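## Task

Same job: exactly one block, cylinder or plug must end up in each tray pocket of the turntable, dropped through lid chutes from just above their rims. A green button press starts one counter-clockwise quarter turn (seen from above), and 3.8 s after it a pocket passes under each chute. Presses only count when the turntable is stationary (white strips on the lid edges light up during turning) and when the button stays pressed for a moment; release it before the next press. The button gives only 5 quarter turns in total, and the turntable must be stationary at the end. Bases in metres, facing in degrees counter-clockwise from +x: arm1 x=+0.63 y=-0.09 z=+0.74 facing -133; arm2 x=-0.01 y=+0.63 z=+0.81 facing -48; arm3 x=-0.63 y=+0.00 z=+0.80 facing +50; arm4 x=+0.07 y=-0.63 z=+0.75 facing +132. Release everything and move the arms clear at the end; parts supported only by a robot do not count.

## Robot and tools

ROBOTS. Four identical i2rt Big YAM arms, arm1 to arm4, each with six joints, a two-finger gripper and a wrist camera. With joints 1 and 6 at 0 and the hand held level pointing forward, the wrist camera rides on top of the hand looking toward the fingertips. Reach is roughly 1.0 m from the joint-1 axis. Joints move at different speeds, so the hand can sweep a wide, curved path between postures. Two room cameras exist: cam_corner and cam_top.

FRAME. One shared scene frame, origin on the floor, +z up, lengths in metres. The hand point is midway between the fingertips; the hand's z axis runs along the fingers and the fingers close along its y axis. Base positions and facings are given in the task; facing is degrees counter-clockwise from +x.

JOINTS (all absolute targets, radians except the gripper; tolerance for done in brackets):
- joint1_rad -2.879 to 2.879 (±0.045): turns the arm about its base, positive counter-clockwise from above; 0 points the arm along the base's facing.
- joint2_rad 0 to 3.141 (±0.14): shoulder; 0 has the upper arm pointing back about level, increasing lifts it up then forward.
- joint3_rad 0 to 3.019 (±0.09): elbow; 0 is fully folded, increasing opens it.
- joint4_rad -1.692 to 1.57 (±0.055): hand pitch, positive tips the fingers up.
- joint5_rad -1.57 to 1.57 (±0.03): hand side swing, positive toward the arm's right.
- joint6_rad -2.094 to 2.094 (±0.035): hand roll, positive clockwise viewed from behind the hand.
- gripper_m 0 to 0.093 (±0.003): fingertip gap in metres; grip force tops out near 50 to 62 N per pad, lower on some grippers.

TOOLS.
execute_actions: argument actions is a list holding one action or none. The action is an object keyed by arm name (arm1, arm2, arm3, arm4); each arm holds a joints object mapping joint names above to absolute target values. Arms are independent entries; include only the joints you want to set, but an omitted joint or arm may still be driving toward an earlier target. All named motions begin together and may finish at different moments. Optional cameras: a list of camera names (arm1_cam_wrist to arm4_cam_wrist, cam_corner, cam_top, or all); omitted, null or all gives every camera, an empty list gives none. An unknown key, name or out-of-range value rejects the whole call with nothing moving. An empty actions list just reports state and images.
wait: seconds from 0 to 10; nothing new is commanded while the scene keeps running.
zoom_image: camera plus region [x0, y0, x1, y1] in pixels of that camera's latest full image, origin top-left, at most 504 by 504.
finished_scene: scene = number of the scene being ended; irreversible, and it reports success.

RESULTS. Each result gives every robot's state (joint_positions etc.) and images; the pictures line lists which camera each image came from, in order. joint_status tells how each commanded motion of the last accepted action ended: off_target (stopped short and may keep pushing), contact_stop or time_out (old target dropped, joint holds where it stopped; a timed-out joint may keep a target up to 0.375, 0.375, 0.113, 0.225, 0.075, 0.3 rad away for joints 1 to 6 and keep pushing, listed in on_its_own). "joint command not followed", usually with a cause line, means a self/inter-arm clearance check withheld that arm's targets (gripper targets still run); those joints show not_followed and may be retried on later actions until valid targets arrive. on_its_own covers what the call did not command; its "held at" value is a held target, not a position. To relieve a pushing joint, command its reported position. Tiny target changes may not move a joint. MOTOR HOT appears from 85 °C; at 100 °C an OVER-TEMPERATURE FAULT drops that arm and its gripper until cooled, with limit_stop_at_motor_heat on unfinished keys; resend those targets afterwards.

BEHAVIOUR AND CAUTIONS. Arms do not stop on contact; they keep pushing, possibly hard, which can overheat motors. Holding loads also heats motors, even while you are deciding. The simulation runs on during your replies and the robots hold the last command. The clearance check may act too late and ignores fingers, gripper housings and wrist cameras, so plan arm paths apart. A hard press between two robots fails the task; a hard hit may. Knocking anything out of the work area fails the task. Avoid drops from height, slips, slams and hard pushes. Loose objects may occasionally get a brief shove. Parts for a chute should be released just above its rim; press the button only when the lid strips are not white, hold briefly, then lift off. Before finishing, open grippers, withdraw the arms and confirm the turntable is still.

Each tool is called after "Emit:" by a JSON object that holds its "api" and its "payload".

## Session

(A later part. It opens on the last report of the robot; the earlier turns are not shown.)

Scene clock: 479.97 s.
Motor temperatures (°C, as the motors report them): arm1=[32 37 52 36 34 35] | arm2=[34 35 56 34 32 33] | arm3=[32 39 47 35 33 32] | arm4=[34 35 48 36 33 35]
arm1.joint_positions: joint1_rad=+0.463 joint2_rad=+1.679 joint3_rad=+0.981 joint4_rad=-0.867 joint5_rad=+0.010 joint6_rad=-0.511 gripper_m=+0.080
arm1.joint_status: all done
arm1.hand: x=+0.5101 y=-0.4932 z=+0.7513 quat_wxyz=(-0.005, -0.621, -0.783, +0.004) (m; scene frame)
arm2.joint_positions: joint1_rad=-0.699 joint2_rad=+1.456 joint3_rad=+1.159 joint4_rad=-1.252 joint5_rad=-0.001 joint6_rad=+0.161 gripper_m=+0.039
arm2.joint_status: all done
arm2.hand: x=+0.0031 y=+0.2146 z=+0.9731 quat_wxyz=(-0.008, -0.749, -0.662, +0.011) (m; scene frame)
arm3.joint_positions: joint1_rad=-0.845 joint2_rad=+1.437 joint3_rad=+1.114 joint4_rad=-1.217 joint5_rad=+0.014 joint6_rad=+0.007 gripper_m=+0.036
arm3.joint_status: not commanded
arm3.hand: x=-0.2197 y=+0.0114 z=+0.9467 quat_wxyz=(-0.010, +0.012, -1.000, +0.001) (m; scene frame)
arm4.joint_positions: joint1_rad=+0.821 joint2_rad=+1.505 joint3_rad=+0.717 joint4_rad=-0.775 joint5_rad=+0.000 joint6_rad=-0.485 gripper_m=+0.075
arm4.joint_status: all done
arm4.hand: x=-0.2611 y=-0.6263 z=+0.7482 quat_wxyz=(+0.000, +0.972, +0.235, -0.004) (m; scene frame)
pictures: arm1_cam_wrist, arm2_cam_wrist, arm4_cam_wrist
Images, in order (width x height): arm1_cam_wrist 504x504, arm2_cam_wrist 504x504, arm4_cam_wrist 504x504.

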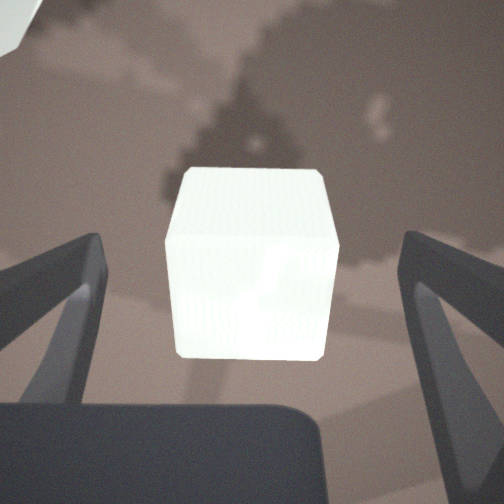

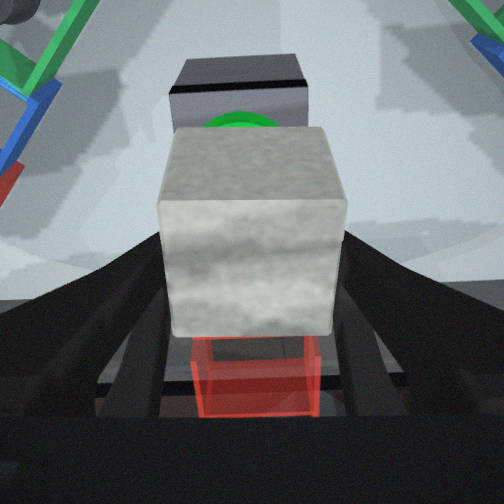

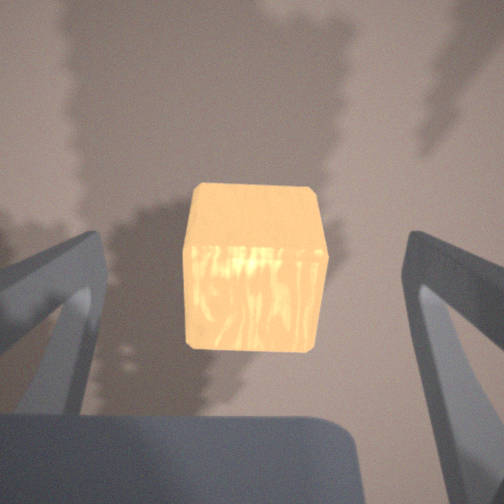

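Emit:
{"api": "execute_actions", "payload": {"actions": []}}

Scene clock: 502.30 s.
Motor temperatures (°C, as the motors report them): arm1=[32 38 50 36 34 35] | arm2=[34 35 56 34 32 33] | arm3=[32 39 47 35 33 32] | arm4=[34 36 46 36 33 35]
arm1.joint_positions: joint1_rad=+0.463 joint2_rad=+1.679 joint3_rad=+0.981 joint4_rad=-0.867 joint5_rad=+0.010 joint6_rad=-0.512 gripper_m=+0.080
arm1.joint_status: all done
arm1.hand: x=+0.5101 y=-0.4932 z=+0.7513 quat_wxyz=(-0.005, -0.621, -0.784, +0.004) (m; scene frame)
arm2.joint_positions: joint1_rad=-0.699 joint2_rad=+1.456 joint3_rad=+1.159 joint4_rad=-1.252 joint5_rad=-0.001 joint6_rad=+0.161 gripper_m=+0.039
arm2.joint_status: all done
arm2.hand: x=+0.0031 y=+0.2146 z=+0.9731 quat_wxyz=(-0.008, -0.749, -0.662, +0.011) (m; scene frame)
arm3.joint_positions: joint1_rad=-0.845 joint2_rad=+1.437 joint3_rad=+1.114 joint4_rad=-1.217 joint5_rad=+0.014 joint6_rad=+0.007 gripper_m=+0.036
arm3.joint_status: not commanded
arm3.hand: x=-0.2197 y=+0.0114 z=+0.9467 quat_wxyz=(-0.010, +0.012, -1.000, +0.001) (m; scene frame)
arm4.joint_positions: joint1_rad=+0.821 joint2_rad=+1.505 joint3_rad=+0.717 joint4_rad=-0.775 joint5_rad=+0.000 joint6_rad=-0.485 gripper_m=+0.075
arm4.joint_status: all done
arm4.hand: x=-0.2611 y=-0.6263 z=+0.7482 quat_wxyz=(+0.000, +0.972, +0.235, -0.004) (m; scene frame)
pictures: arm1_cam_wrist, arm2_cam_wrist, arm3_cam_wrist, arm4_cam_wrist, cam_corner, cam_top
Images, in order (width x height): arm1_cam_wrist 504x504, arm2_cam_wrist 504x504, arm3_cam_wrist 504x504, arm4_cam_wrist 504x504, cam_corner 504x504, cam_top 504x504.

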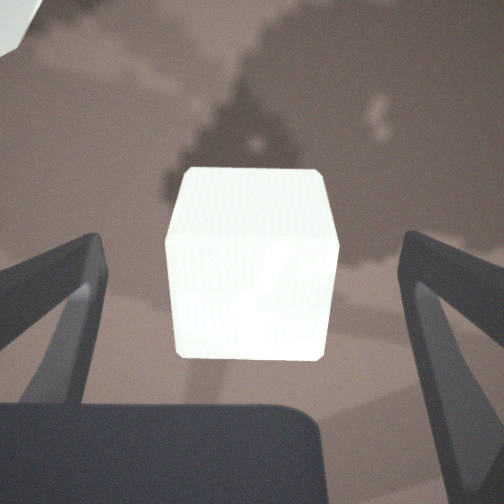

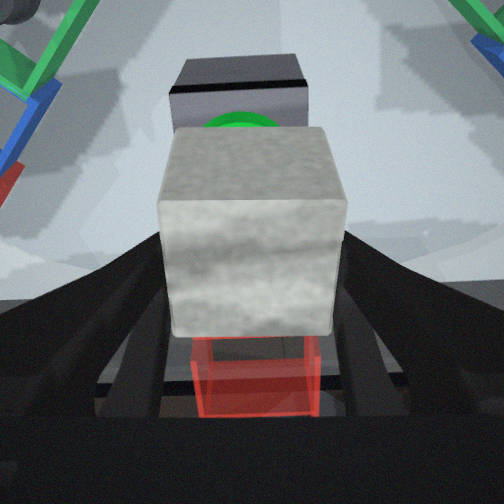

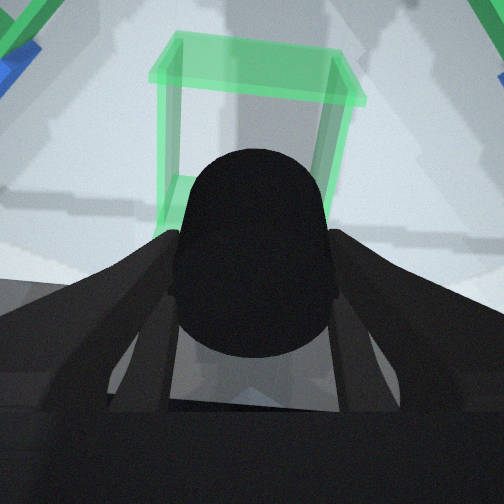

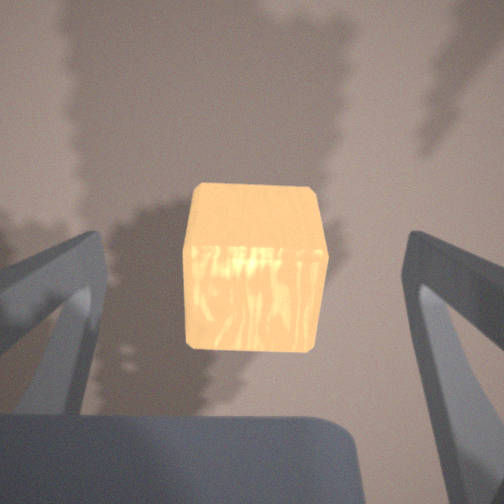

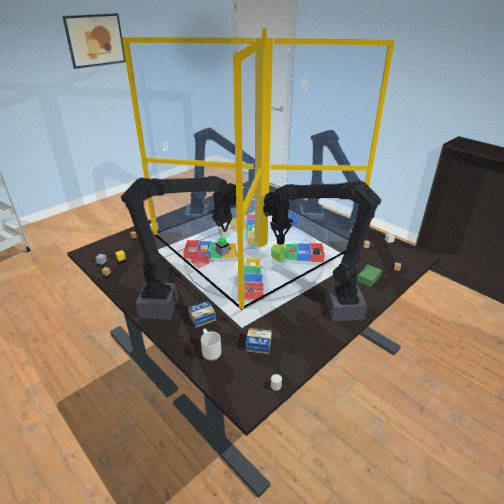

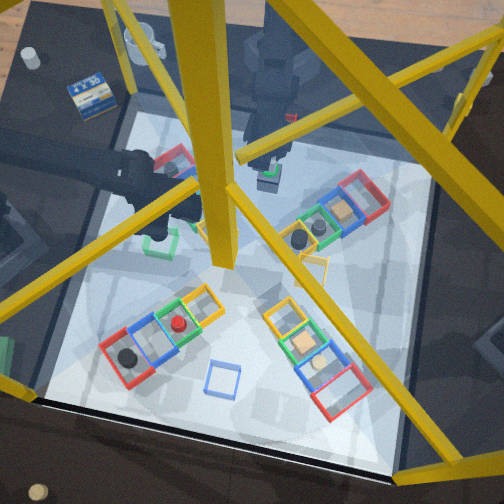

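Emit:
{"api": "execute_actions", "payload": {"actions": [{"arm1":{"joints":{"gripper_m":0.015}},"arm4":{"joints":{"gripper_m":0.012}}}], "cameras": ["arm1_cam_wrist","arm4_cam_wrist"]}}

Emit:
{"api": "execute_actions", "payload": {"actions": [{"arm1":{"joints":{"joint2_rad":1.3,"joint4_rad":-1.2}},"arm4":{"joints":{"joint2_rad":1.15,"joint4_rad":-1.1}}}], "cameras": []}}

Emit:
{"api": "execute_actions", "payload": {"actions": [{"arm1":{"joints":{"joint2_rad":0.75,"joint3_rad":0.7,"joint4_rad":-1.5}},"arm4":{"joints":{"joint2_rad":0.7,"joint3_rad":0.6,"joint4_rad":-1.5}}}], "cameras": ["arm1_cam_wrist","arm4_cam_wrist"]}}

Scene clock: 510.60 s.
Motor temperatures (°C, as the motors report them): arm1=[32 38 50 36 34 35] | arm2=[34 36 56 34 32 33] | arm3=[32 39 47 35 33 32] | arm4=[34 36 46 36 33 35]
arm1.joint_positions: joint1_rad=+0.463 joint2_rad=+1.679 joint3_rad=+0.981 joint4_rad=-0.866 joint5_rad=+0.010 joint6_rad=-0.512 gripper_m=+0.039
arm1.joint_status: gripper_m off_target (ended at +0.039, target +0.015)
arm1.hand: x=+0.5101 y=-0.4932 z=+0.7513 quat_wxyz=(-0.005, -0.621, -0.784, +0.005) (m; scene frame)
arm2.joint_positions: joint1_rad=-0.699 joint2_rad=+1.456 joint3_rad=+1.159 joint4_rad=-1.252 joint5_rad=-0.001 joint6_rad=+0.161 gripper_m=+0.039
arm2.joint_status: not commanded
arm2.hand: x=+0.0031 y=+0.2146 z=+0.9731 quat_wxyz=(-0.008, -0.749, -0.662, +0.011) (m; scene frame)
arm3.joint_positions: joint1_rad=-0.845 joint2_rad=+1.437 joint3_rad=+1.114 joint4_rad=-1.217 joint5_rad=+0.014 joint6_rad=+0.007 gripper_m=+0.036
arm3.joint_status: not commanded
arm3.hand: x=-0.2197 y=+0.0114 z=+0.9467 quat_wxyz=(-0.010, +0.012, -1.000, +0.001) (m; scene frame)
arm4.joint_positions: joint1_rad=+0.821 joint2_rad=+1.505 joint3_rad=+0.717 joint4_rad=-0.775 joint5_rad=+0.000 joint6_rad=-0.486 gripper_m=+0.031
arm4.joint_status: gripper_m off_target (ended at +0.031, target +0.012)
arm4.hand: x=-0.2611 y=-0.6263 z=+0.7482 quat_wxyz=(+0.000, +0.972, +0.236, -0.004) (m; scene frame)
pictures: arm1_cam_wrist, arm4_cam_wrist
Images, in order (width x height): arm1_cam_wrist 504x504, arm4_cam_wrist 504x504.

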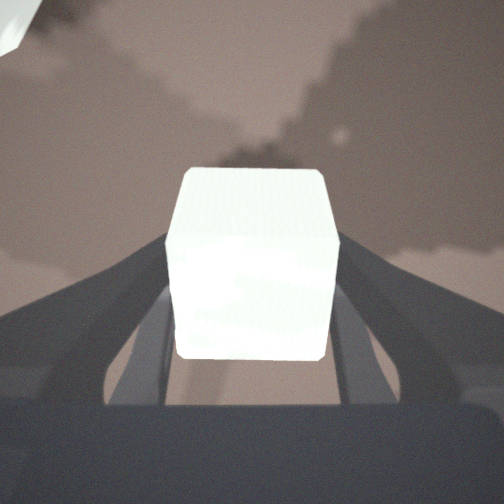

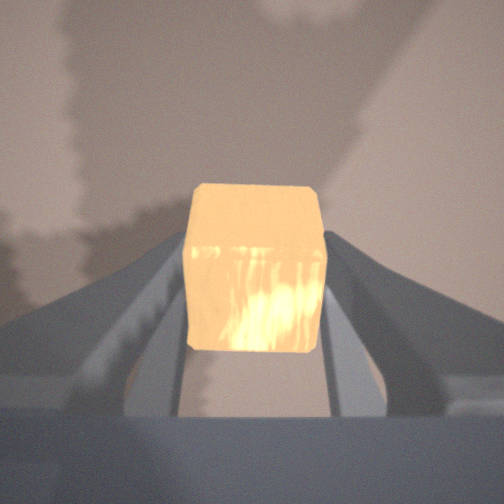

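Scene clock: 511.80 s.
Motor temperatures (°C, as the motors report them): arm1=[32 38 50 36 34 35] | arm2=[34 36 56 34 32 33] | arm3=[32 39 47 35 33 32] | arm4=[34 36 46 36 33 35]
arm1.joint_positions: joint1_rad=+0.463 joint2_rad=+1.282 joint3_rad=+0.981 joint4_rad=-1.185 joint5_rad=+0.010 joint6_rad=-0.512 gripper_m=+0.039
arm1.joint_status: all done
arm1.hand: x=+0.5247 y=-0.4344 z=+0.8972 quat_wxyz=(-0.020, -0.621, -0.783, +0.041) (m; scene frame)
arm2.joint_positions: joint1_rad=-0.699 joint2_rad=+1.456 joint3_rad=+1.159 joint4_rad=-1.252 joint5_rad=-0.001 joint6_rad=+0.161 gripper_m=+0.039
arm2.joint_status: not commanded
arm2.hand: x=+0.0031 y=+0.2146 z=+0.9731 quat_wxyz=(-0.008, -0.749, -0.662, +0.011) (m; scene frame)
arm3.joint_positions: joint1_rad=-0.845 joint2_rad=+1.437 joint3_rad=+1.114 joint4_rad=-1.217 joint5_rad=+0.014 joint6_rad=+0.007 gripper_m=+0.036
arm3.joint_status: not commanded
arm3.hand: x=-0.2197 y=+0.0114 z=+0.9467 quat_wxyz=(-0.010, +0.012, -1.000, +0.001) (m; scene frame)
arm4.joint_positions: joint1_rad=+0.821 joint2_rad=+1.143 joint3_rad=+0.717 joint4_rad=-1.090 joint5_rad=+0.000 joint6_rad=-0.486 gripper_m=+0.031
arm4.joint_status: all done
arm4.hand: x=-0.2128 y=-0.6266 z=+0.8520 quat_wxyz=(-0.006, +0.971, +0.236, -0.027) (m; scene frame)
pictures: none
No camera images: the call's "cameras" was empty. Leave "cameras" out to get every camera's image.

Scene clock: 513.07 s.
Motor temperatures (°C, as the motors report them): arm1=[32 38 50 36 34 35] | arm2=[34 36 56 34 32 33] | arm3=[32 39 47 35 33 32] | arm4=[34 36 46 36 33 35]
arm1.joint_positions: joint1_rad=+0.463 joint2_rad=+0.747 joint3_rad=+0.711 joint4_rad=-1.486 joint5_rad=+0.010 joint6_rad=-0.512 gripper_m=+0.039
arm1.joint_status: all done
arm1.hand: x=+0.5745 y=-0.2605 z=+0.9199 quat_wxyz=(-0.013, -0.621, -0.783, +0.024) (m; scene frame)
arm2.joint_positions: joint1_rad=-0.699 joint2_rad=+1.456 joint3_rad=+1.159 joint4_rad=-1.252 joint5_rad=-0.001 joint6_rad=+0.161 gripper_m=+0.039
arm2.joint_status: not commanded
arm2.hand: x=+0.0031 y=+0.2146 z=+0.9731 quat_wxyz=(-0.008, -0.749, -0.662, +0.011) (m; scene frame)
arm3.joint_positions: joint1_rad=-0.845 joint2_rad=+1.437 joint3_rad=+1.114 joint4_rad=-1.217 joint5_rad=+0.014 joint6_rad=+0.007 gripper_m=+0.036
arm3.joint_status: not commanded
arm3.hand: x=-0.2197 y=+0.0114 z=+0.9467 quat_wxyz=(-0.010, +0.012, -1.000, +0.001) (m; scene frame)
arm4.joint_positions: joint1_rad=+0.821 joint2_rad=+0.698 joint3_rad=+0.597 joint4_rad=-1.491 joint5_rad=+0.000 joint6_rad=-0.486 gripper_m=+0.031
arm4.joint_status: all done
arm4.hand: x=-0.0752 y=-0.6279 z=+0.8934 quat_wxyz=(+0.003, +0.972, +0.236, +0.010) (m; scene frame)
pictures: arm1_cam_wrist, arm4_cam_wrist
Images, in order (width x height): arm1_cam_wrist 504x504, arm4_cam_wrist 504x504.

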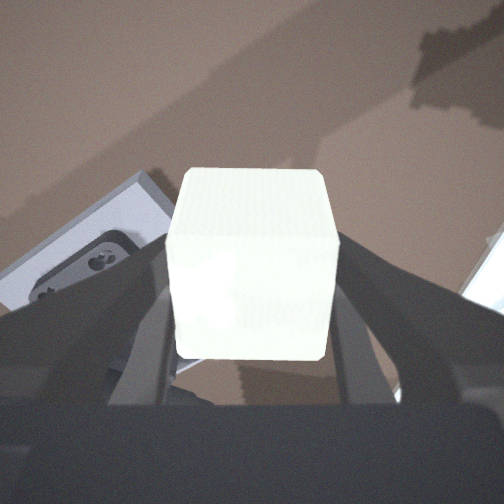

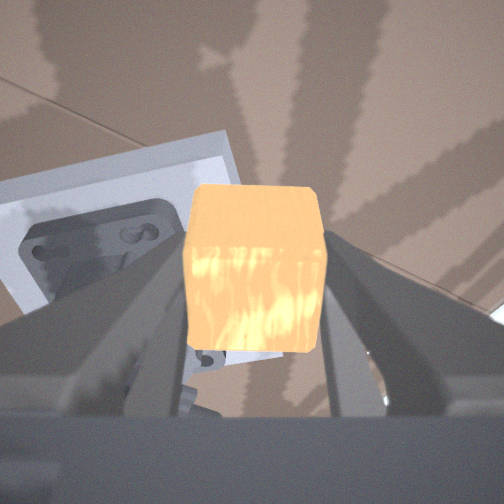

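Emit:
{"api": "execute_actions", "payload": {"actions": [{"arm1":{"joints":{"joint1_rad":-0.978,"joint6_rad":-0.09}},"arm4":{"joints":{"joint1_rad":-0.46,"joint6_rad":0.37}}}], "cameras": []}}

Emit:
{"api": "execute_actions", "payload": {"actions": [{"arm1":{"joints":{"joint3_rad":1.2,"joint4_rad":-1.62}},"arm4":{"joints":{"joint3_rad":1.0,"joint4_rad":-1.62}}}], "cameras": []}}

Emit:
{"api": "execute_actions", "payload": {"actions": [{"arm1":{"joints":{"joint2_rad":1.60,"joint3_rad":1.565,"joint4_rad":-1.37}},"arm4":{"joints":{"joint2_rad":1.335,"joint3_rad":1.225,"joint4_rad":-1.44}}}], "cameras": ["arm1_cam_wrist","arm4_cam_wrist","cam_top"]}}

Scene clock: 522.87 s.
Motor temperatures (°C, as the motors report them): arm1=[32 37 50 36 34 35] | arm2=[34 36 56 34 32 33] | arm3=[32 39 47 35 33 32] | arm4=[34 35 47 36 33 35]
arm1.joint_positions: joint1_rad=-0.974 joint2_rad=+0.747 joint3_rad=+0.711 joint4_rad=-1.486 joint5_rad=+0.011 joint6_rad=-0.098 gripper_m=+0.039
arm1.joint_status: all done
arm1.hand: x=+0.4461 y=-0.0553 z=+0.9161 quat_wxyz=(+0.003, -1.000, +0.024, +0.017) (m; scene frame)
arm2.joint_positions: joint1_rad=-0.699 joint2_rad=+1.456 joint3_rad=+1.159 joint4_rad=-1.252 joint5_rad=-0.001 joint6_rad=+0.161 gripper_m=+0.039
arm2.joint_status: not commanded
arm2.hand: x=+0.0031 y=+0.2146 z=+0.9731 quat_wxyz=(-0.008, -0.749, -0.662, +0.011) (m; scene frame)
arm3.joint_positions: joint1_rad=-0.845 joint2_rad=+1.437 joint3_rad=+1.114 joint4_rad=-1.217 joint5_rad=+0.014 joint6_rad=+0.007 gripper_m=+0.036
arm3.joint_status: not commanded
arm3.hand: x=-0.2197 y=+0.0114 z=+0.9467 quat_wxyz=(-0.010, +0.012, -1.000, +0.001) (m; scene frame)
arm4.joint_positions: joint1_rad=-0.450 joint2_rad=+0.698 joint3_rad=+0.597 joint4_rad=-1.491 joint5_rad=+0.000 joint6_rad=+0.354 gripper_m=+0.031
arm4.joint_status: all done
arm4.hand: x=+0.0324 y=-0.4858 z=+0.8932 quat_wxyz=(+0.006, +0.684, -0.729, +0.010) (m; scene frame)
pictures: none
No camera images: the call's "cameras" was empty. Leave "cameras" out to get every camera's image.

Scene clock: 524.10 s.
Motor temperatures (°C, as the motors report them): arm1=[32 37 50 36 34 35] | arm2=[34 36 56 34 32 33] | arm3=[32 39 47 35 33 32] | arm4=[34 35 48 36 33 35]
arm1.joint_positions: joint1_rad=-0.974 joint2_rad=+0.748 joint3_rad=+1.157 joint4_rad=-1.605 joint5_rad=+0.011 joint6_rad=-0.098 gripper_m=+0.039
arm1.joint_status: all done
arm1.hand: x=+0.3971 y=-0.0465 z=+1.0980 quat_wxyz=(+0.023, -0.984, +0.025, +0.178) (m; scene frame)
arm2.joint_positions: joint1_rad=-0.699 joint2_rad=+1.456 joint3_rad=+1.159 joint4_rad=-1.252 joint5_rad=-0.001 joint6_rad=+0.161 gripper_m=+0.039
arm2.joint_status: not commanded
arm2.hand: x=+0.0031 y=+0.2146 z=+0.9731 quat_wxyz=(-0.008, -0.749, -0.662, +0.011) (m; scene frame)
arm3.joint_positions: joint1_rad=-0.845 joint2_rad=+1.437 joint3_rad=+1.114 joint4_rad=-1.217 joint5_rad=+0.014 joint6_rad=+0.007 gripper_m=+0.036
arm3.joint_status: not commanded
arm3.hand: x=-0.2197 y=+0.0114 z=+0.9467 quat_wxyz=(-0.010, +0.012, -1.000, +0.001) (m; scene frame)
arm4.joint_positions: joint1_rad=-0.450 joint2_rad=+0.698 joint3_rad=+0.952 joint4_rad=-1.611 joint5_rad=+0.000 joint6_rad=+0.355 gripper_m=+0.031
arm4.joint_status: all done
arm4.hand: x=+0.0190 y=-0.4403 z=+1.0333 quat_wxyz=(-0.047, +0.680, -0.726, -0.095) (m; scene frame)
pictures: none
No camera images: the call's "cameras" was empty. Leave "cameras" out to get every camera's image.

Scene clock: 525.73 s.
Motor temperatures (°C, as the motors report them): arm1=[32 37 51 36 34 35] | arm2=[34 36 56 34 32 33] | arm3=[32 39 47 35 33 32] | arm4=[34 35 48 36 33 35]
arm1.joint_positions: joint1_rad=-0.974 joint2_rad=+1.611 joint3_rad=+1.543 joint4_rad=-1.381 joint5_rad=+0.011 joint6_rad=-0.098 gripper_m=+0.039
arm1.joint_status: all done
arm1.hand: x=+0.1168 y=-0.0062 z=+0.9690 quat_wxyz=(+0.008, -0.998, +0.025, +0.053) (m; scene frame)
arm2.joint_positions: joint1_rad=-0.699 joint2_rad=+1.456 joint3_rad=+1.159 joint4_rad=-1.252 joint5_rad=-0.001 joint6_rad=+0.161 gripper_m=+0.039
arm2.joint_status: not commanded
arm2.hand: x=+0.0031 y=+0.2146 z=+0.9731 quat_wxyz=(-0.008, -0.749, -0.662, +0.011) (m; scene frame)
arm3.joint_positions: joint1_rad=-0.845 joint2_rad=+1.437 joint3_rad=+1.114 joint4_rad=-1.217 joint5_rad=+0.014 joint6_rad=+0.007 gripper_m=+0.036
arm3.joint_status: not commanded
arm3.hand: x=-0.2197 y=+0.0114 z=+0.9467 quat_wxyz=(-0.010, +0.012, -1.000, +0.001) (m; scene frame)
arm4.joint_positions: joint1_rad=-0.450 joint2_rad=+1.356 joint3_rad=+1.195 joint4_rad=-1.447 joint5_rad=+0.000 joint6_rad=+0.355 gripper_m=+0.031
arm4.joint_status: all done
arm4.hand: x=-0.0320 y=-0.2698 z=+0.9594 quat_wxyz=(+0.009, +0.684, -0.730, +0.017) (m; scene frame)
pictures: arm1_cam_wrist, arm4_cam_wrist, cam_top
Images, in order (width x height): arm1_cam_wrist 504x504, arm4_cam_wrist 504x504, cam_top 504x504.

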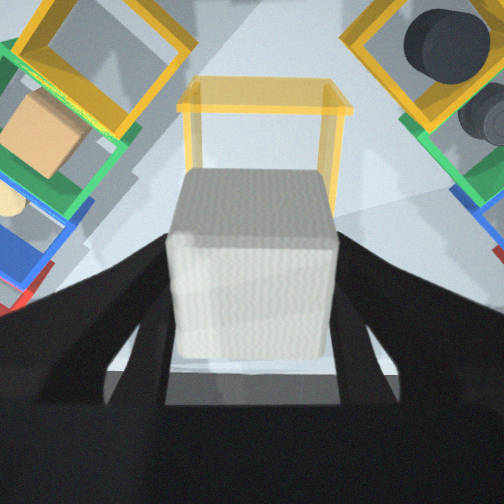

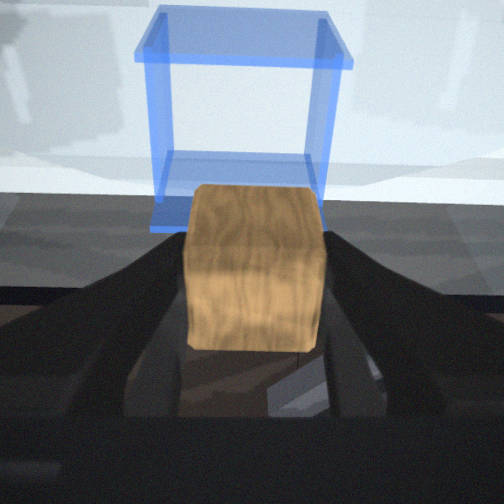

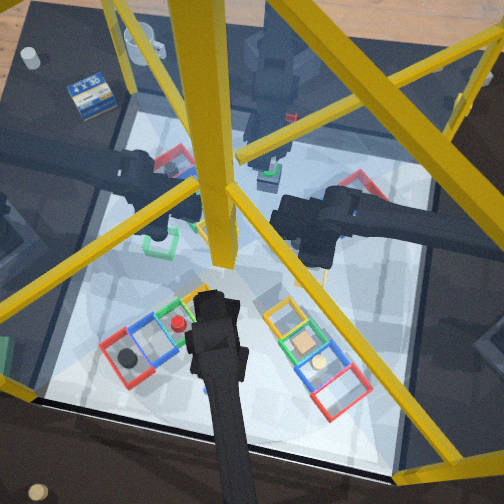

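Emit:
{"api": "execute_actions", "payload": {"actions": [{"arm1":{"joints":{"joint1_rad":-0.995,"joint2_rad":1.595,"joint3_rad":1.52}}}], "cameras": ["arm1_cam_wrist"]}}

Scene clock: 551.83 s.
Motor temperatures (°C, as the motors report them): arm1=[32 39 53 36 34 35] | arm2=[34 36 56 34 32 33] | arm3=[32 39 47 35 33 32] | arm4=[34 36 50 36 33 35]
arm1.joint_positions: joint1_rad=-0.989 joint2_rad=+1.610 joint3_rad=+1.531 joint4_rad=-1.381 joint5_rad=+0.011 joint6_rad=-0.098 gripper_m=+0.039
arm1.joint_status: all done
arm1.hand: x=+0.1214 y=+0.0012 z=+0.9647 quat_wxyz=(+0.008, -0.998, +0.032, +0.048) (m; scene frame)
arm2.joint_positions: joint1_rad=-0.699 joint2_rad=+1.456 joint3_rad=+1.159 joint4_rad=-1.252 joint5_rad=-0.001 joint6_rad=+0.161 gripper_m=+0.039
arm2.joint_status: not commanded
arm2.hand: x=+0.0031 y=+0.2146 z=+0.9731 quat_wxyz=(-0.008, -0.749, -0.662, +0.011) (m; scene frame)
arm3.joint_positions: joint1_rad=-0.845 joint2_rad=+1.437 joint3_rad=+1.114 joint4_rad=-1.217 joint5_rad=+0.014 joint6_rad=+0.007 gripper_m=+0.036
arm3.joint_status: not commanded
arm3.hand: x=-0.2197 y=+0.0114 z=+0.9467 quat_wxyz=(-0.010, +0.012, -1.000, +0.001) (m; scene frame)
arm4.joint_positions: joint1_rad=-0.450 joint2_rad=+1.356 joint3_rad=+1.195 joint4_rad=-1.447 joint5_rad=+0.000 joint6_rad=+0.355 gripper_m=+0.031
arm4.joint_status: not commanded
arm4.hand: x=-0.0320 y=-0.2698 z=+0.9594 quat_wxyz=(+0.009, +0.684, -0.730, +0.017) (m; scene frame)
pictures: arm1_cam_wrist
Images, in order (width x height): arm1_cam_wrist 504x504.

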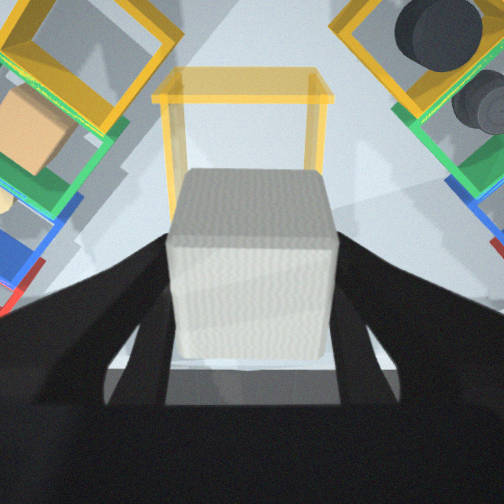

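Emit:
{"api": "execute_actions", "payload": {"actions": [{"arm1":{"joints":{"joint1_rad":-0.977}}}], "cameras": ["arm1_cam_wrist"]}}

Scene clock: 557.60 s.
Motor temperatures (°C, as the motors report them): arm1=[32 39 52 36 34 35] | arm2=[34 36 56 34 32 33] | arm3=[32 39 47 35 33 32] | arm4=[34 36 50 36 33 35]
arm1.joint_positions: joint1_rad=-0.985 joint2_rad=+1.610 joint3_rad=+1.531 joint4_rad=-1.381 joint5_rad=+0.011 joint6_rad=-0.098 gripper_m=+0.039
arm1.joint_status: all done
arm1.hand: x=+0.1210 y=-0.0009 z=+0.9647 quat_wxyz=(+0.008, -0.998, +0.030, +0.048) (m; scene frame)
arm2.joint_positions: joint1_rad=-0.699 joint2_rad=+1.456 joint3_rad=+1.159 joint4_rad=-1.252 joint5_rad=-0.001 joint6_rad=+0.161 gripper_m=+0.039
arm2.joint_status: not commanded
arm2.hand: x=+0.0031 y=+0.2146 z=+0.9731 quat_wxyz=(-0.008, -0.749, -0.662, +0.011) (m; scene frame)
arm3.joint_positions: joint1_rad=-0.845 joint2_rad=+1.437 joint3_rad=+1.114 joint4_rad=-1.217 joint5_rad=+0.014 joint6_rad=+0.007 gripper_m=+0.036
arm3.joint_status: not commanded
arm3.hand: x=-0.2197 y=+0.0114 z=+0.9467 quat_wxyz=(-0.010, +0.012, -1.000, +0.001) (m; scene frame)
arm4.joint_positions: joint1_rad=-0.450 joint2_rad=+1.356 joint3_rad=+1.195 joint4_rad=-1.447 joint5_rad=+0.000 joint6_rad=+0.355 gripper_m=+0.031
arm4.joint_status: not commanded
arm4.hand: x=-0.0320 y=-0.2698 z=+0.9594 quat_wxyz=(+0.009, +0.684, -0.730, +0.017) (m; scene frame)
pictures: arm1_cam_wrist
Images, in order (width x height): arm1_cam_wrist 504x504.

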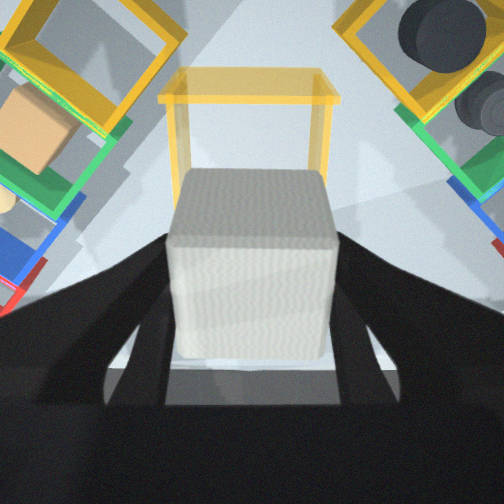

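Emit:
{"api": "execute_actions", "payload": {"actions": [{"arm2":{"joints":{"joint2_rad":1.58}}}], "cameras": []}}

Emit:
{"api": "execute_actions", "payload": {"actions": [{"arm2":{"joints":{"joint2_rad":1.068}}}], "cameras": []}}

Emit:
{"api": "execute_actions", "payload": {"actions": [{"arm2":{"joints":{"joint1_rad":-0.632,"joint3_rad":0.81,"joint4_rad":-1.295}}}], "cameras": []}}

Emit:
{"api": "wait", "payload": {"seconds": 0.55}}

Emit:
{"api": "execute_actions", "payload": {"actions": [{"arm1":{"joints":{"gripper_m":0.065}},"arm2":{"joints":{"gripper_m":0.065}},"arm3":{"joints":{"gripper_m":0.06}},"arm4":{"joints":{"gripper_m":0.06}}}], "cameras": ["cam_top"]}}

Scene clock: 564.77 s.
Motor temperatures (°C, as the motors report them): arm1=[32 39 51 36 34 35] | arm2=[34 36 56 34 32 33] | arm3=[32 39 47 35 33 32] | arm4=[34 36 50 36 33 35]
arm1.joint_positions: joint1_rad=-0.985 joint2_rad=+1.610 joint3_rad=+1.531 joint4_rad=-1.381 joint5_rad=+0.011 joint6_rad=-0.098 gripper_m=+0.039
arm1.joint_status: not commanded
arm1.hand: x=+0.1210 y=-0.0009 z=+0.9647 quat_wxyz=(+0.008, -0.998, +0.030, +0.048) (m; scene frame)
arm2.joint_positions: joint1_rad=-0.699 joint2_rad=+1.555 joint3_rad=+1.177 joint4_rad=-1.254 joint5_rad=-0.001 joint6_rad=+0.161 gripper_m=+0.039
arm2.joint_status: all done
arm2.hand: x=+0.0031 y=+0.2073 z=+0.9402 quat_wxyz=(+0.024, -0.749, -0.662, -0.015) (m; scene frame)
arm3.joint_positions: joint1_rad=-0.845 joint2_rad=+1.437 joint3_rad=+1.114 joint4_rad=-1.217 joint5_rad=+0.014 joint6_rad=+0.007 gripper_m=+0.036
arm3.joint_status: not commanded
arm3.hand: x=-0.2197 y=+0.0114 z=+0.9467 quat_wxyz=(-0.010, +0.012, -1.000, +0.001) (m; scene frame)
arm4.joint_positions: joint1_rad=-0.450 joint2_rad=+1.356 joint3_rad=+1.195 joint4_rad=-1.447 joint5_rad=+0.000 joint6_rad=+0.355 gripper_m=+0.031
arm4.joint_status: not commanded
arm4.hand: x=-0.0320 y=-0.2698 z=+0.9594 quat_wxyz=(+0.009, +0.684, -0.730, +0.017) (m; scene frame)
pictures: none
No camera images: the call's "cameras" was empty. Leave "cameras" out to get every camera's image.

Scene clock: 566.17 s.
Motor temperatures (°C, as the motors report them): arm1=[32 39 51 36 34 35] | arm2=[34 36 56 34 32 33] | arm3=[32 39 47 35 33 32] | arm4=[34 36 50 36 33 35]
arm1.joint_positions: joint1_rad=-0.985 joint2_rad=+1.610 joint3_rad=+1.531 joint4_rad=-1.381 joint5_rad=+0.011 joint6_rad=-0.098 gripper_m=+0.039
arm1.joint_status: not commanded
arm1.hand: x=+0.1210 y=-0.0009 z=+0.9647 quat_wxyz=(+0.008, -0.998, +0.030, +0.048) (m; scene frame)
arm2.joint_positions: joint1_rad=-0.699 joint2_rad=+1.066 joint3_rad=+1.177 joint4_rad=-1.254 joint5_rad=-0.001 joint6_rad=+0.161 gripper_m=+0.039
arm2.joint_status: all done
arm2.hand: x=+0.0029 y=+0.2520 z=+1.1294 quat_wxyz=(-0.164, -0.731, -0.647, +0.139) (m; scene frame)
arm3.joint_positions: joint1_rad=-0.845 joint2_rad=+1.437 joint3_rad=+1.114 joint4_rad=-1.217 joint5_rad=+0.014 joint6_rad=+0.007 gripper_m=+0.036
arm3.joint_status: not commanded
arm3.hand: x=-0.2197 y=+0.0114 z=+0.9467 quat_wxyz=(-0.010, +0.012, -1.000, +0.001) (m; scene frame)
arm4.joint_positions: joint1_rad=-0.450 joint2_rad=+1.356 joint3_rad=+1.195 joint4_rad=-1.447 joint5_rad=+0.000 joint6_rad=+0.355 gripper_m=+0.031
arm4.joint_status: not commanded
arm4.hand: x=-0.0320 y=-0.2698 z=+0.9594 quat_wxyz=(+0.009, +0.684, -0.730, +0.017) (m; scene frame)
pictures: none
No camera images: the call's "cameras" was empty. Leave "cameras" out to get every camera's image.

Scene clock: 567.30 s.
Motor temperatures (°C, as the motors report them): arm1=[32 39 51 36 34 35] | arm2=[34 36 56 34 32 33] | arm3=[32 39 47 35 33 32] | arm4=[34 36 50 36 33 35]
arm1.joint_positions: joint1_rad=-0.985 joint2_rad=+1.610 joint3_rad=+1.531 joint4_rad=-1.381 joint5_rad=+0.011 joint6_rad=-0.098 gripper_m=+0.039
arm1.joint_status: not commanded
arm1.hand: x=+0.1210 y=-0.0009 z=+0.9647 quat_wxyz=(+0.008, -0.998, +0.030, +0.048) (m; scene frame)
arm2.joint_positions: joint1_rad=-0.632 joint2_rad=+1.068 joint3_rad=+0.804 joint4_rad=-1.288 joint5_rad=-0.001 joint6_rad=+0.161 gripper_m=+0.039
arm2.joint_status: all done
arm2.hand: x=+0.0158 y=+0.3602 z=+0.9649 quat_wxyz=(-0.007, -0.727, -0.687, +0.010) (m; scene frame)
arm3.joint_positions: joint1_rad=-0.845 joint2_rad=+1.437 joint3_rad=+1.114 joint4_rad=-1.217 joint5_rad=+0.014 joint6_rad=+0.007 gripper_m=+0.036
arm3.joint_status: not commanded
arm3.hand: x=-0.2197 y=+0.0114 z=+0.9467 quat_wxyz=(-0.010, +0.012, -1.000, +0.001) (m; scene frame)
arm4.joint_positions: joint1_rad=-0.450 joint2_rad=+1.356 joint3_rad=+1.195 joint4_rad=-1.447 joint5_rad=+0.000 joint6_rad=+0.355 gripper_m=+0.031
arm4.joint_status: not commanded
arm4.hand: x=-0.0320 y=-0.2698 z=+0.9594 quat_wxyz=(+0.009, +0.684, -0.730, +0.017) (m; scene frame)
pictures: none
No camera images: the call's "cameras" was empty. Leave "cameras" out to get every camera's image.

Scene clock: 567.87 s.
Motor temperatures (°C, as the motors report them): arm1=[32 39 51 36 34 35] | arm2=[34 36 56 34 32 33] | arm3=[32 39 47 35 33 32] | arm4=[34 36 50 36 33 35]
arm1.joint_positions: joint1_rad=-0.985 joint2_rad=+1.610 joint3_rad=+1.531 joint4_rad=-1.381 joint5_rad=+0.011 joint6_rad=-0.098 gripper_m=+0.039
arm1.joint_status: not commanded
arm1.hand: x=+0.1210 y=-0.0009 z=+0.9647 quat_wxyz=(+0.008, -0.998, +0.030, +0.048) (m; scene frame)
arm2.joint_positions: joint1_rad=-0.632 joint2_rad=+1.068 joint3_rad=+0.804 joint4_rad=-1.288 joint5_rad=-0.001 joint6_rad=+0.161 gripper_m=+0.039
arm2.joint_status: all done
arm2.hand: x=+0.0158 y=+0.3602 z=+0.9649 quat_wxyz=(-0.007, -0.727, -0.687, +0.010) (m; scene frame)
arm3.joint_positions: joint1_rad=-0.845 joint2_rad=+1.437 joint3_rad=+1.114 joint4_rad=-1.217 joint5_rad=+0.014 joint6_rad=+0.007 gripper_m=+0.036
arm3.joint_status: not commanded
arm3.hand: x=-0.2197 y=+0.0114 z=+0.9467 quat_wxyz=(-0.010, +0.012, -1.000, +0.001) (m; scene frame)
arm4.joint_positions: joint1_rad=-0.450 joint2_rad=+1.356 joint3_rad=+1.195 joint4_rad=-1.447 joint5_rad=+0.000 joint6_rad=+0.355 gripper_m=+0.031
arm4.joint_status: not commanded
arm4.hand: x=-0.0320 y=-0.2698 z=+0.9594 quat_wxyz=(+0.009, +0.684, -0.730, +0.017) (m; scene frame)
wait: 0.57 s; at rest by 0.27 s
pictures: arm1_cam_wrist, arm2_cam_wrist, arm3_cam_wrist, arm4_cam_wrist, cam_corner, cam_top
Images, in order (width x height): arm1_cam_wrist 504x504, arm2_cam_wrist 504x504, arm3_cam_wrist 504x504, arm4_cam_wrist 504x504, cam_corner 504x504, cam_top 504x504.

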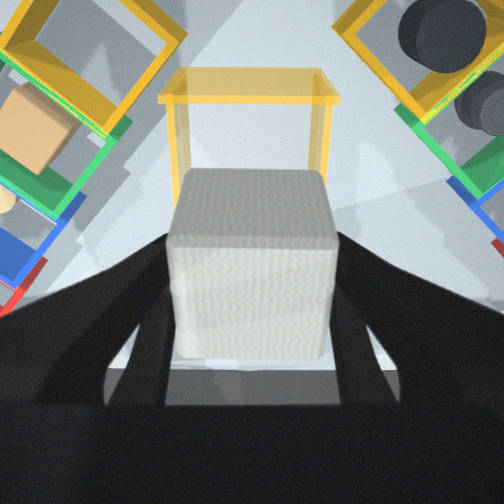

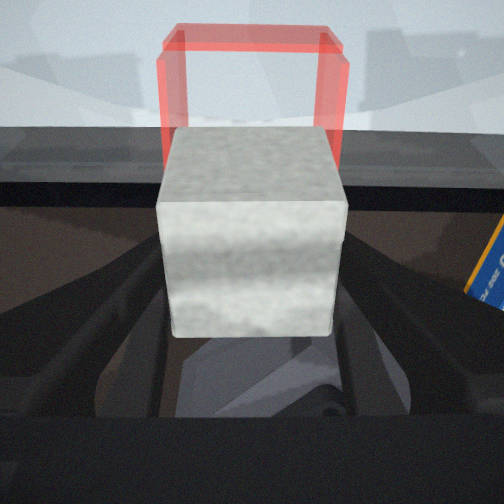

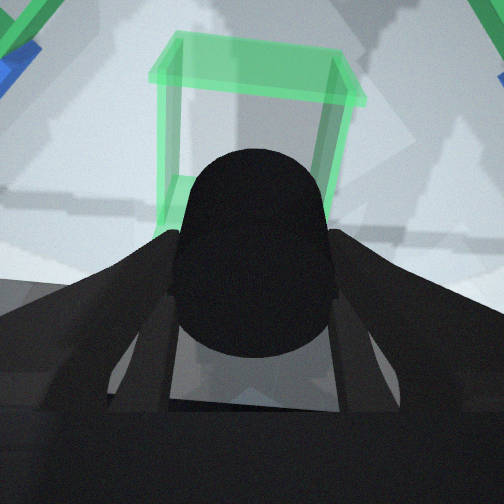

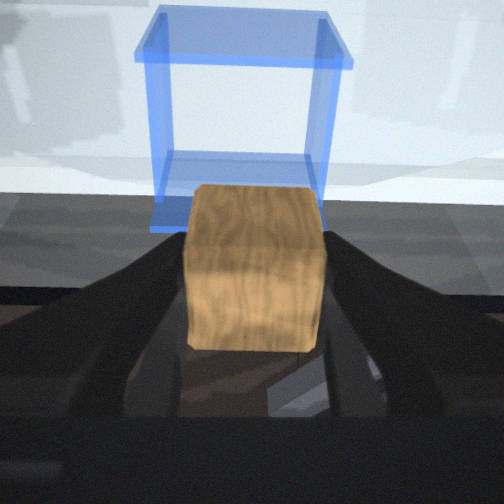

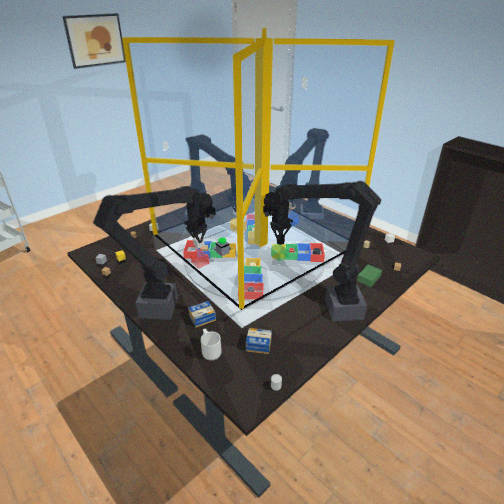

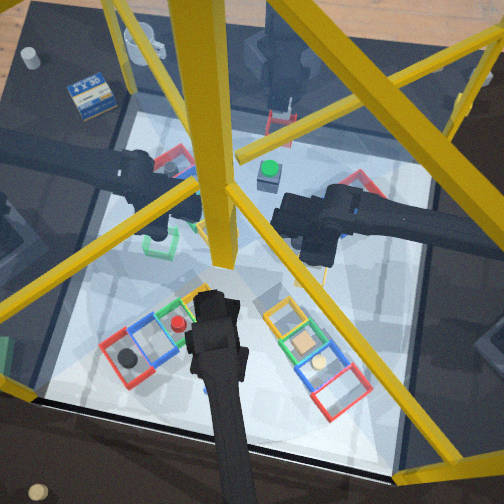

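Scene clock: 568.47 s.
Motor temperatures (°C, as the motors report them): arm1=[32 39 51 36 34 35] | arm2=[34 36 56 34 32 33] | arm3=[32 39 47 35 33 32] | arm4=[34 36 50 36 33 35]
arm1.joint_positions: joint1_rad=-0.985 joint2_rad=+1.607 joint3_rad=+1.531 joint4_rad=-1.381 joint5_rad=+0.011 joint6_rad=-0.098 gripper_m=+0.065
arm1.joint_status: all done
arm1.hand: x=+0.1213 y=-0.0009 z=+0.9661 quat_wxyz=(+0.008, -0.998, +0.030, +0.049) (m; scene frame)
arm2.joint_positions: joint1_rad=-0.632 joint2_rad=+1.068 joint3_rad=+0.804 joint4_rad=-1.288 joint5_rad=-0.001 joint6_rad=+0.161 gripper_m=+0.065
arm2.joint_status: all done
arm2.hand: x=+0.0158 y=+0.3602 z=+0.9649 quat_wxyz=(-0.007, -0.727, -0.687, +0.010) (m; scene frame)
arm3.joint_positions: joint1_rad=-0.845 joint2_rad=+1.437 joint3_rad=+1.114 joint4_rad=-1.217 joint5_rad=+0.014 joint6_rad=+0.007 gripper_m=+0.060
arm3.joint_status: all done
arm3.hand: x=-0.2197 y=+0.0114 z=+0.9467 quat_wxyz=(-0.010, +0.012, -1.000, +0.001) (m; scene frame)
arm4.joint_positions: joint1_rad=-0.450 joint2_rad=+1.356 joint3_rad=+1.195 joint4_rad=-1.447 joint5_rad=+0.000 joint6_rad=+0.355 gripper_m=+0.060
arm4.joint_status: all done
arm4.hand: x=-0.0320 y=-0.2698 z=+0.9594 quat_wxyz=(+0.009, +0.683, -0.730, +0.017) (m; scene frame)
pictures: cam_top
Images, in order (width x height): cam_top 504x504.

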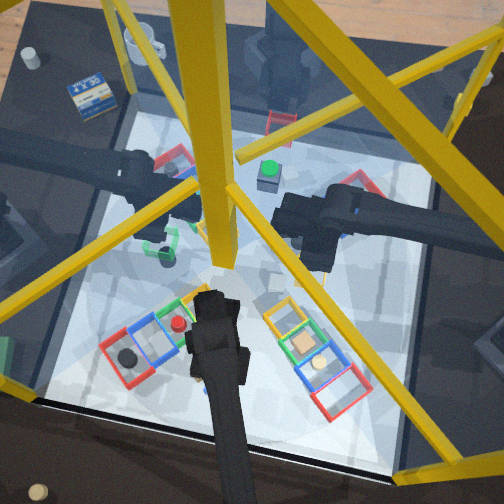

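Emit:
{"api": "execute_actions", "payload": {"actions": []}}

Scene clock: 573.27 s.
Motor temperatures (°C, as the motors report them): arm1=[32 39 51 36 34 35] | arm2=[34 35 55 34 32 33] | arm3=[32 39 47 35 33 32] | arm4=[34 36 50 36 33 35]
arm1.joint_positions: joint1_rad=-0.985 joint2_rad=+1.607 joint3_rad=+1.531 joint4_rad=-1.381 joint5_rad=+0.011 joint6_rad=-0.098 gripper_m=+0.065
arm1.joint_status: all done
arm1.hand: x=+0.1213 y=-0.0009 z=+0.9661 quat_wxyz=(+0.008, -0.998, +0.030, +0.049) (m; scene frame)
arm2.joint_positions: joint1_rad=-0.632 joint2_rad=+1.068 joint3_rad=+0.804 joint4_rad=-1.288 joint5_rad=-0.001 joint6_rad=+0.161 gripper_m=+0.065
arm2.joint_status: all done
arm2.hand: x=+0.0158 y=+0.3602 z=+0.9649 quat_wxyz=(-0.007, -0.727, -0.687, +0.010) (m; scene frame)
arm3.joint_positions: joint1_rad=-0.845 joint2_rad=+1.437 joint3_rad=+1.114 joint4_rad=-1.217 joint5_rad=+0.014 joint6_rad=+0.007 gripper_m=+0.060
arm3.joint_status: all done
arm3.hand: x=-0.2197 y=+0.0114 z=+0.9467 quat_wxyz=(-0.010, +0.012, -1.000, +0.001) (m; scene frame)
arm4.joint_positions: joint1_rad=-0.450 joint2_rad=+1.356 joint3_rad=+1.195 joint4_rad=-1.447 joint5_rad=+0.000 joint6_rad=+0.355 gripper_m=+0.060
arm4.joint_status: all done
arm4.hand: x=-0.0320 y=-0.2698 z=+0.9594 quat_wxyz=(+0.009, +0.683, -0.730, +0.017) (m; scene frame)
pictures: arm1_cam_wrist, arm2_cam_wrist, arm3_cam_wrist, arm4_cam_wrist, cam_corner, cam_top
Images, in order (width x height): arm1_cam_wrist 504x504, arm2_cam_wrist 504x504, arm3_cam_wrist 504x504, arm4_cam_wrist 504x504, cam_corner 504x504, cam_top 504x504.

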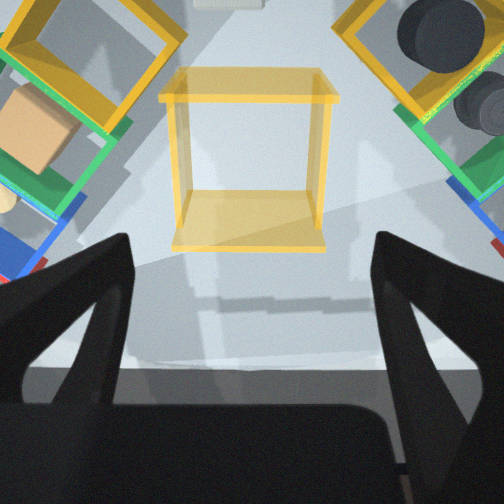

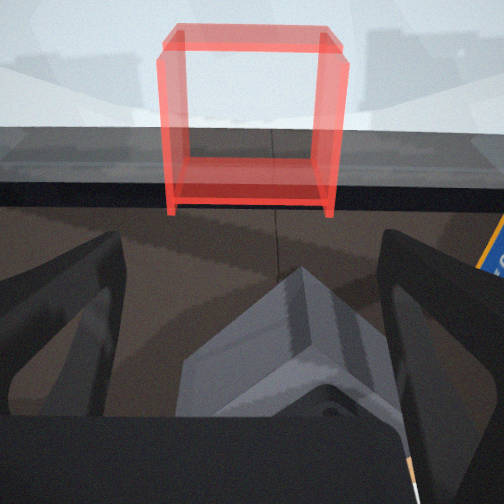

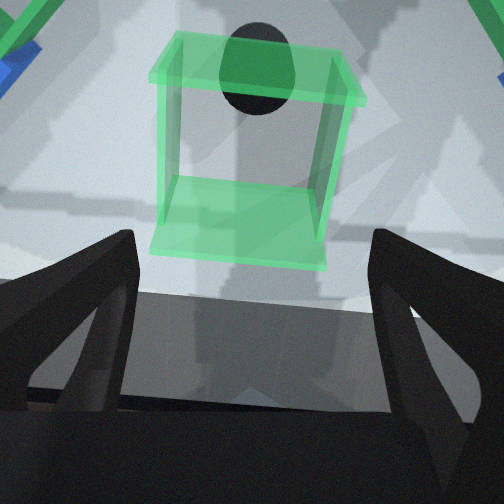

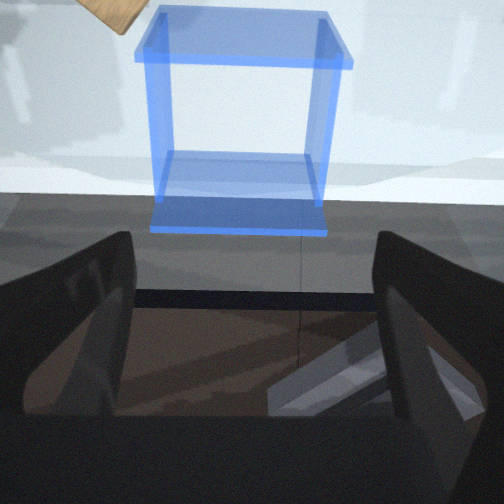

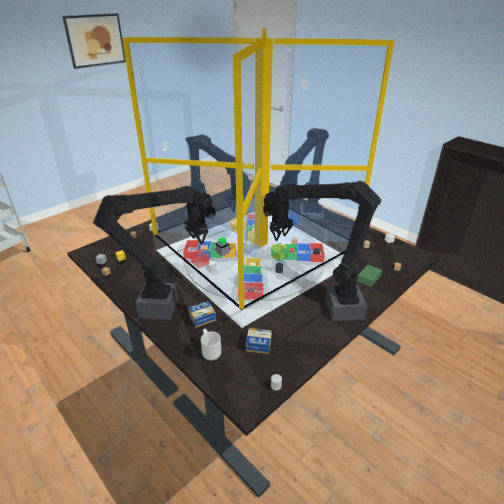

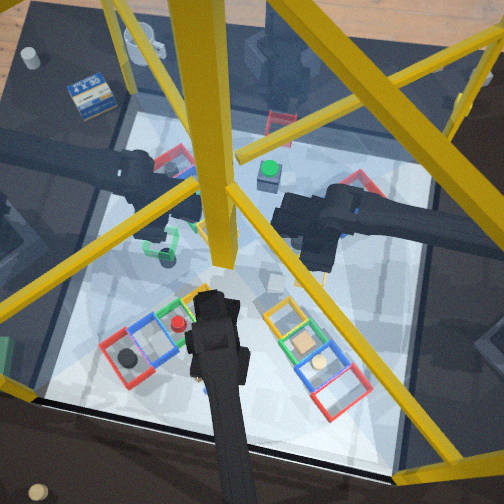

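Emit:
{"api": "execute_actions", "payload": {"actions": [{"arm1":{"joints":{"joint2_rad":0.8,"joint3_rad":1.1,"joint4_rad":-1.6,"gripper_m":0.08}},"arm4":{"joints":{"joint2_rad":0.85,"joint3_rad":0.9,"joint4_rad":-1.55,"gripper_m":0.075}},"arm3":{"joints":{"joint2_rad":0.9,"joint3_rad":0.85,"joint4_rad":-1.5,"gripper_m":0.075}},"arm2":{"joints":{"joint2_rad":0.8,"joint3_rad":0.85,"joint4_rad":-1.55,"gripper_m":0.08}}}], "cameras": ["cam_corner","cam_top"]}}

Scene clock: 622.77 s.
Motor temperatures (°C, as the motors report them): arm1=[32 39 50 36 34 35] | arm2=[34 35 54 34 32 33] | arm3=[32 39 47 35 33 32] | arm4=[34 36 51 36 33 35]
arm1.joint_positions: joint1_rad=-0.985 joint2_rad=+0.788 joint3_rad=+1.114 joint4_rad=-1.586 joint5_rad=+0.011 joint6_rad=-0.098 gripper_m=+0.080
arm1.joint_status: all done
arm1.hand: x=+0.3889 y=-0.0428 z=+1.0720 quat_wxyz=(+0.020, -0.989, +0.031, +0.146) (m; scene frame)
arm2.joint_positions: joint1_rad=-0.632 joint2_rad=+0.795 joint3_rad=+0.813 joint4_rad=-1.540 joint5_rad=-0.001 joint6_rad=+0.161 gripper_m=+0.080
arm2.joint_status: all done
arm2.hand: x=+0.0086 y=+0.4330 z=+1.0250 quat_wxyz=(-0.019, -0.726, -0.687, +0.019) (m; scene frame)
arm3.joint_positions: joint1_rad=-0.845 joint2_rad=+0.892 joint3_rad=+0.851 joint4_rad=-1.487 joint5_rad=+0.014 joint6_rad=+0.007 gripper_m=+0.075
arm3.joint_status: all done
arm3.hand: x=-0.3985 y=+0.0053 z=+1.0071 quat_wxyz=(-0.015, +0.012, -1.000, +0.001) (m; scene frame)
arm4.joint_positions: joint1_rad=-0.450 joint2_rad=+0.842 joint3_rad=+0.907 joint4_rad=-1.545 joint5_rad=+0.000 joint6_rad=+0.355 gripper_m=+0.075
arm4.joint_status: all done
arm4.hand: x=+0.0115 y=-0.4152 z=+0.9898 quat_wxyz=(-0.020, +0.683, -0.729, -0.040) (m; scene frame)
pictures: cam_corner, cam_top
Images, in order (width x height): cam_corner 504x504, cam_top 504x504.

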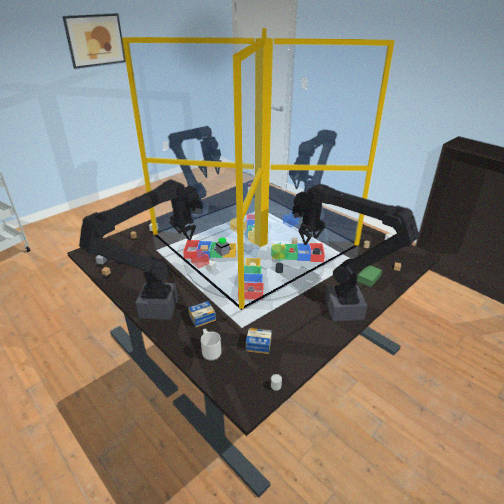

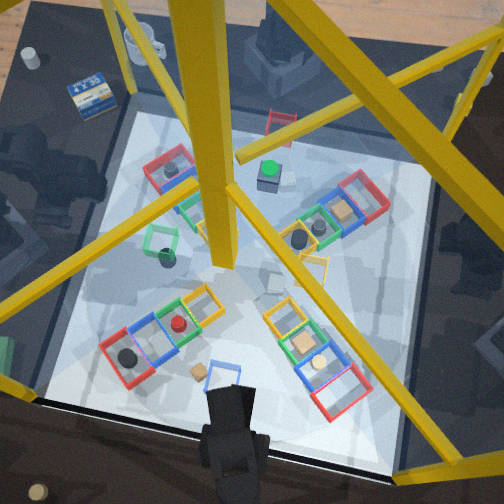

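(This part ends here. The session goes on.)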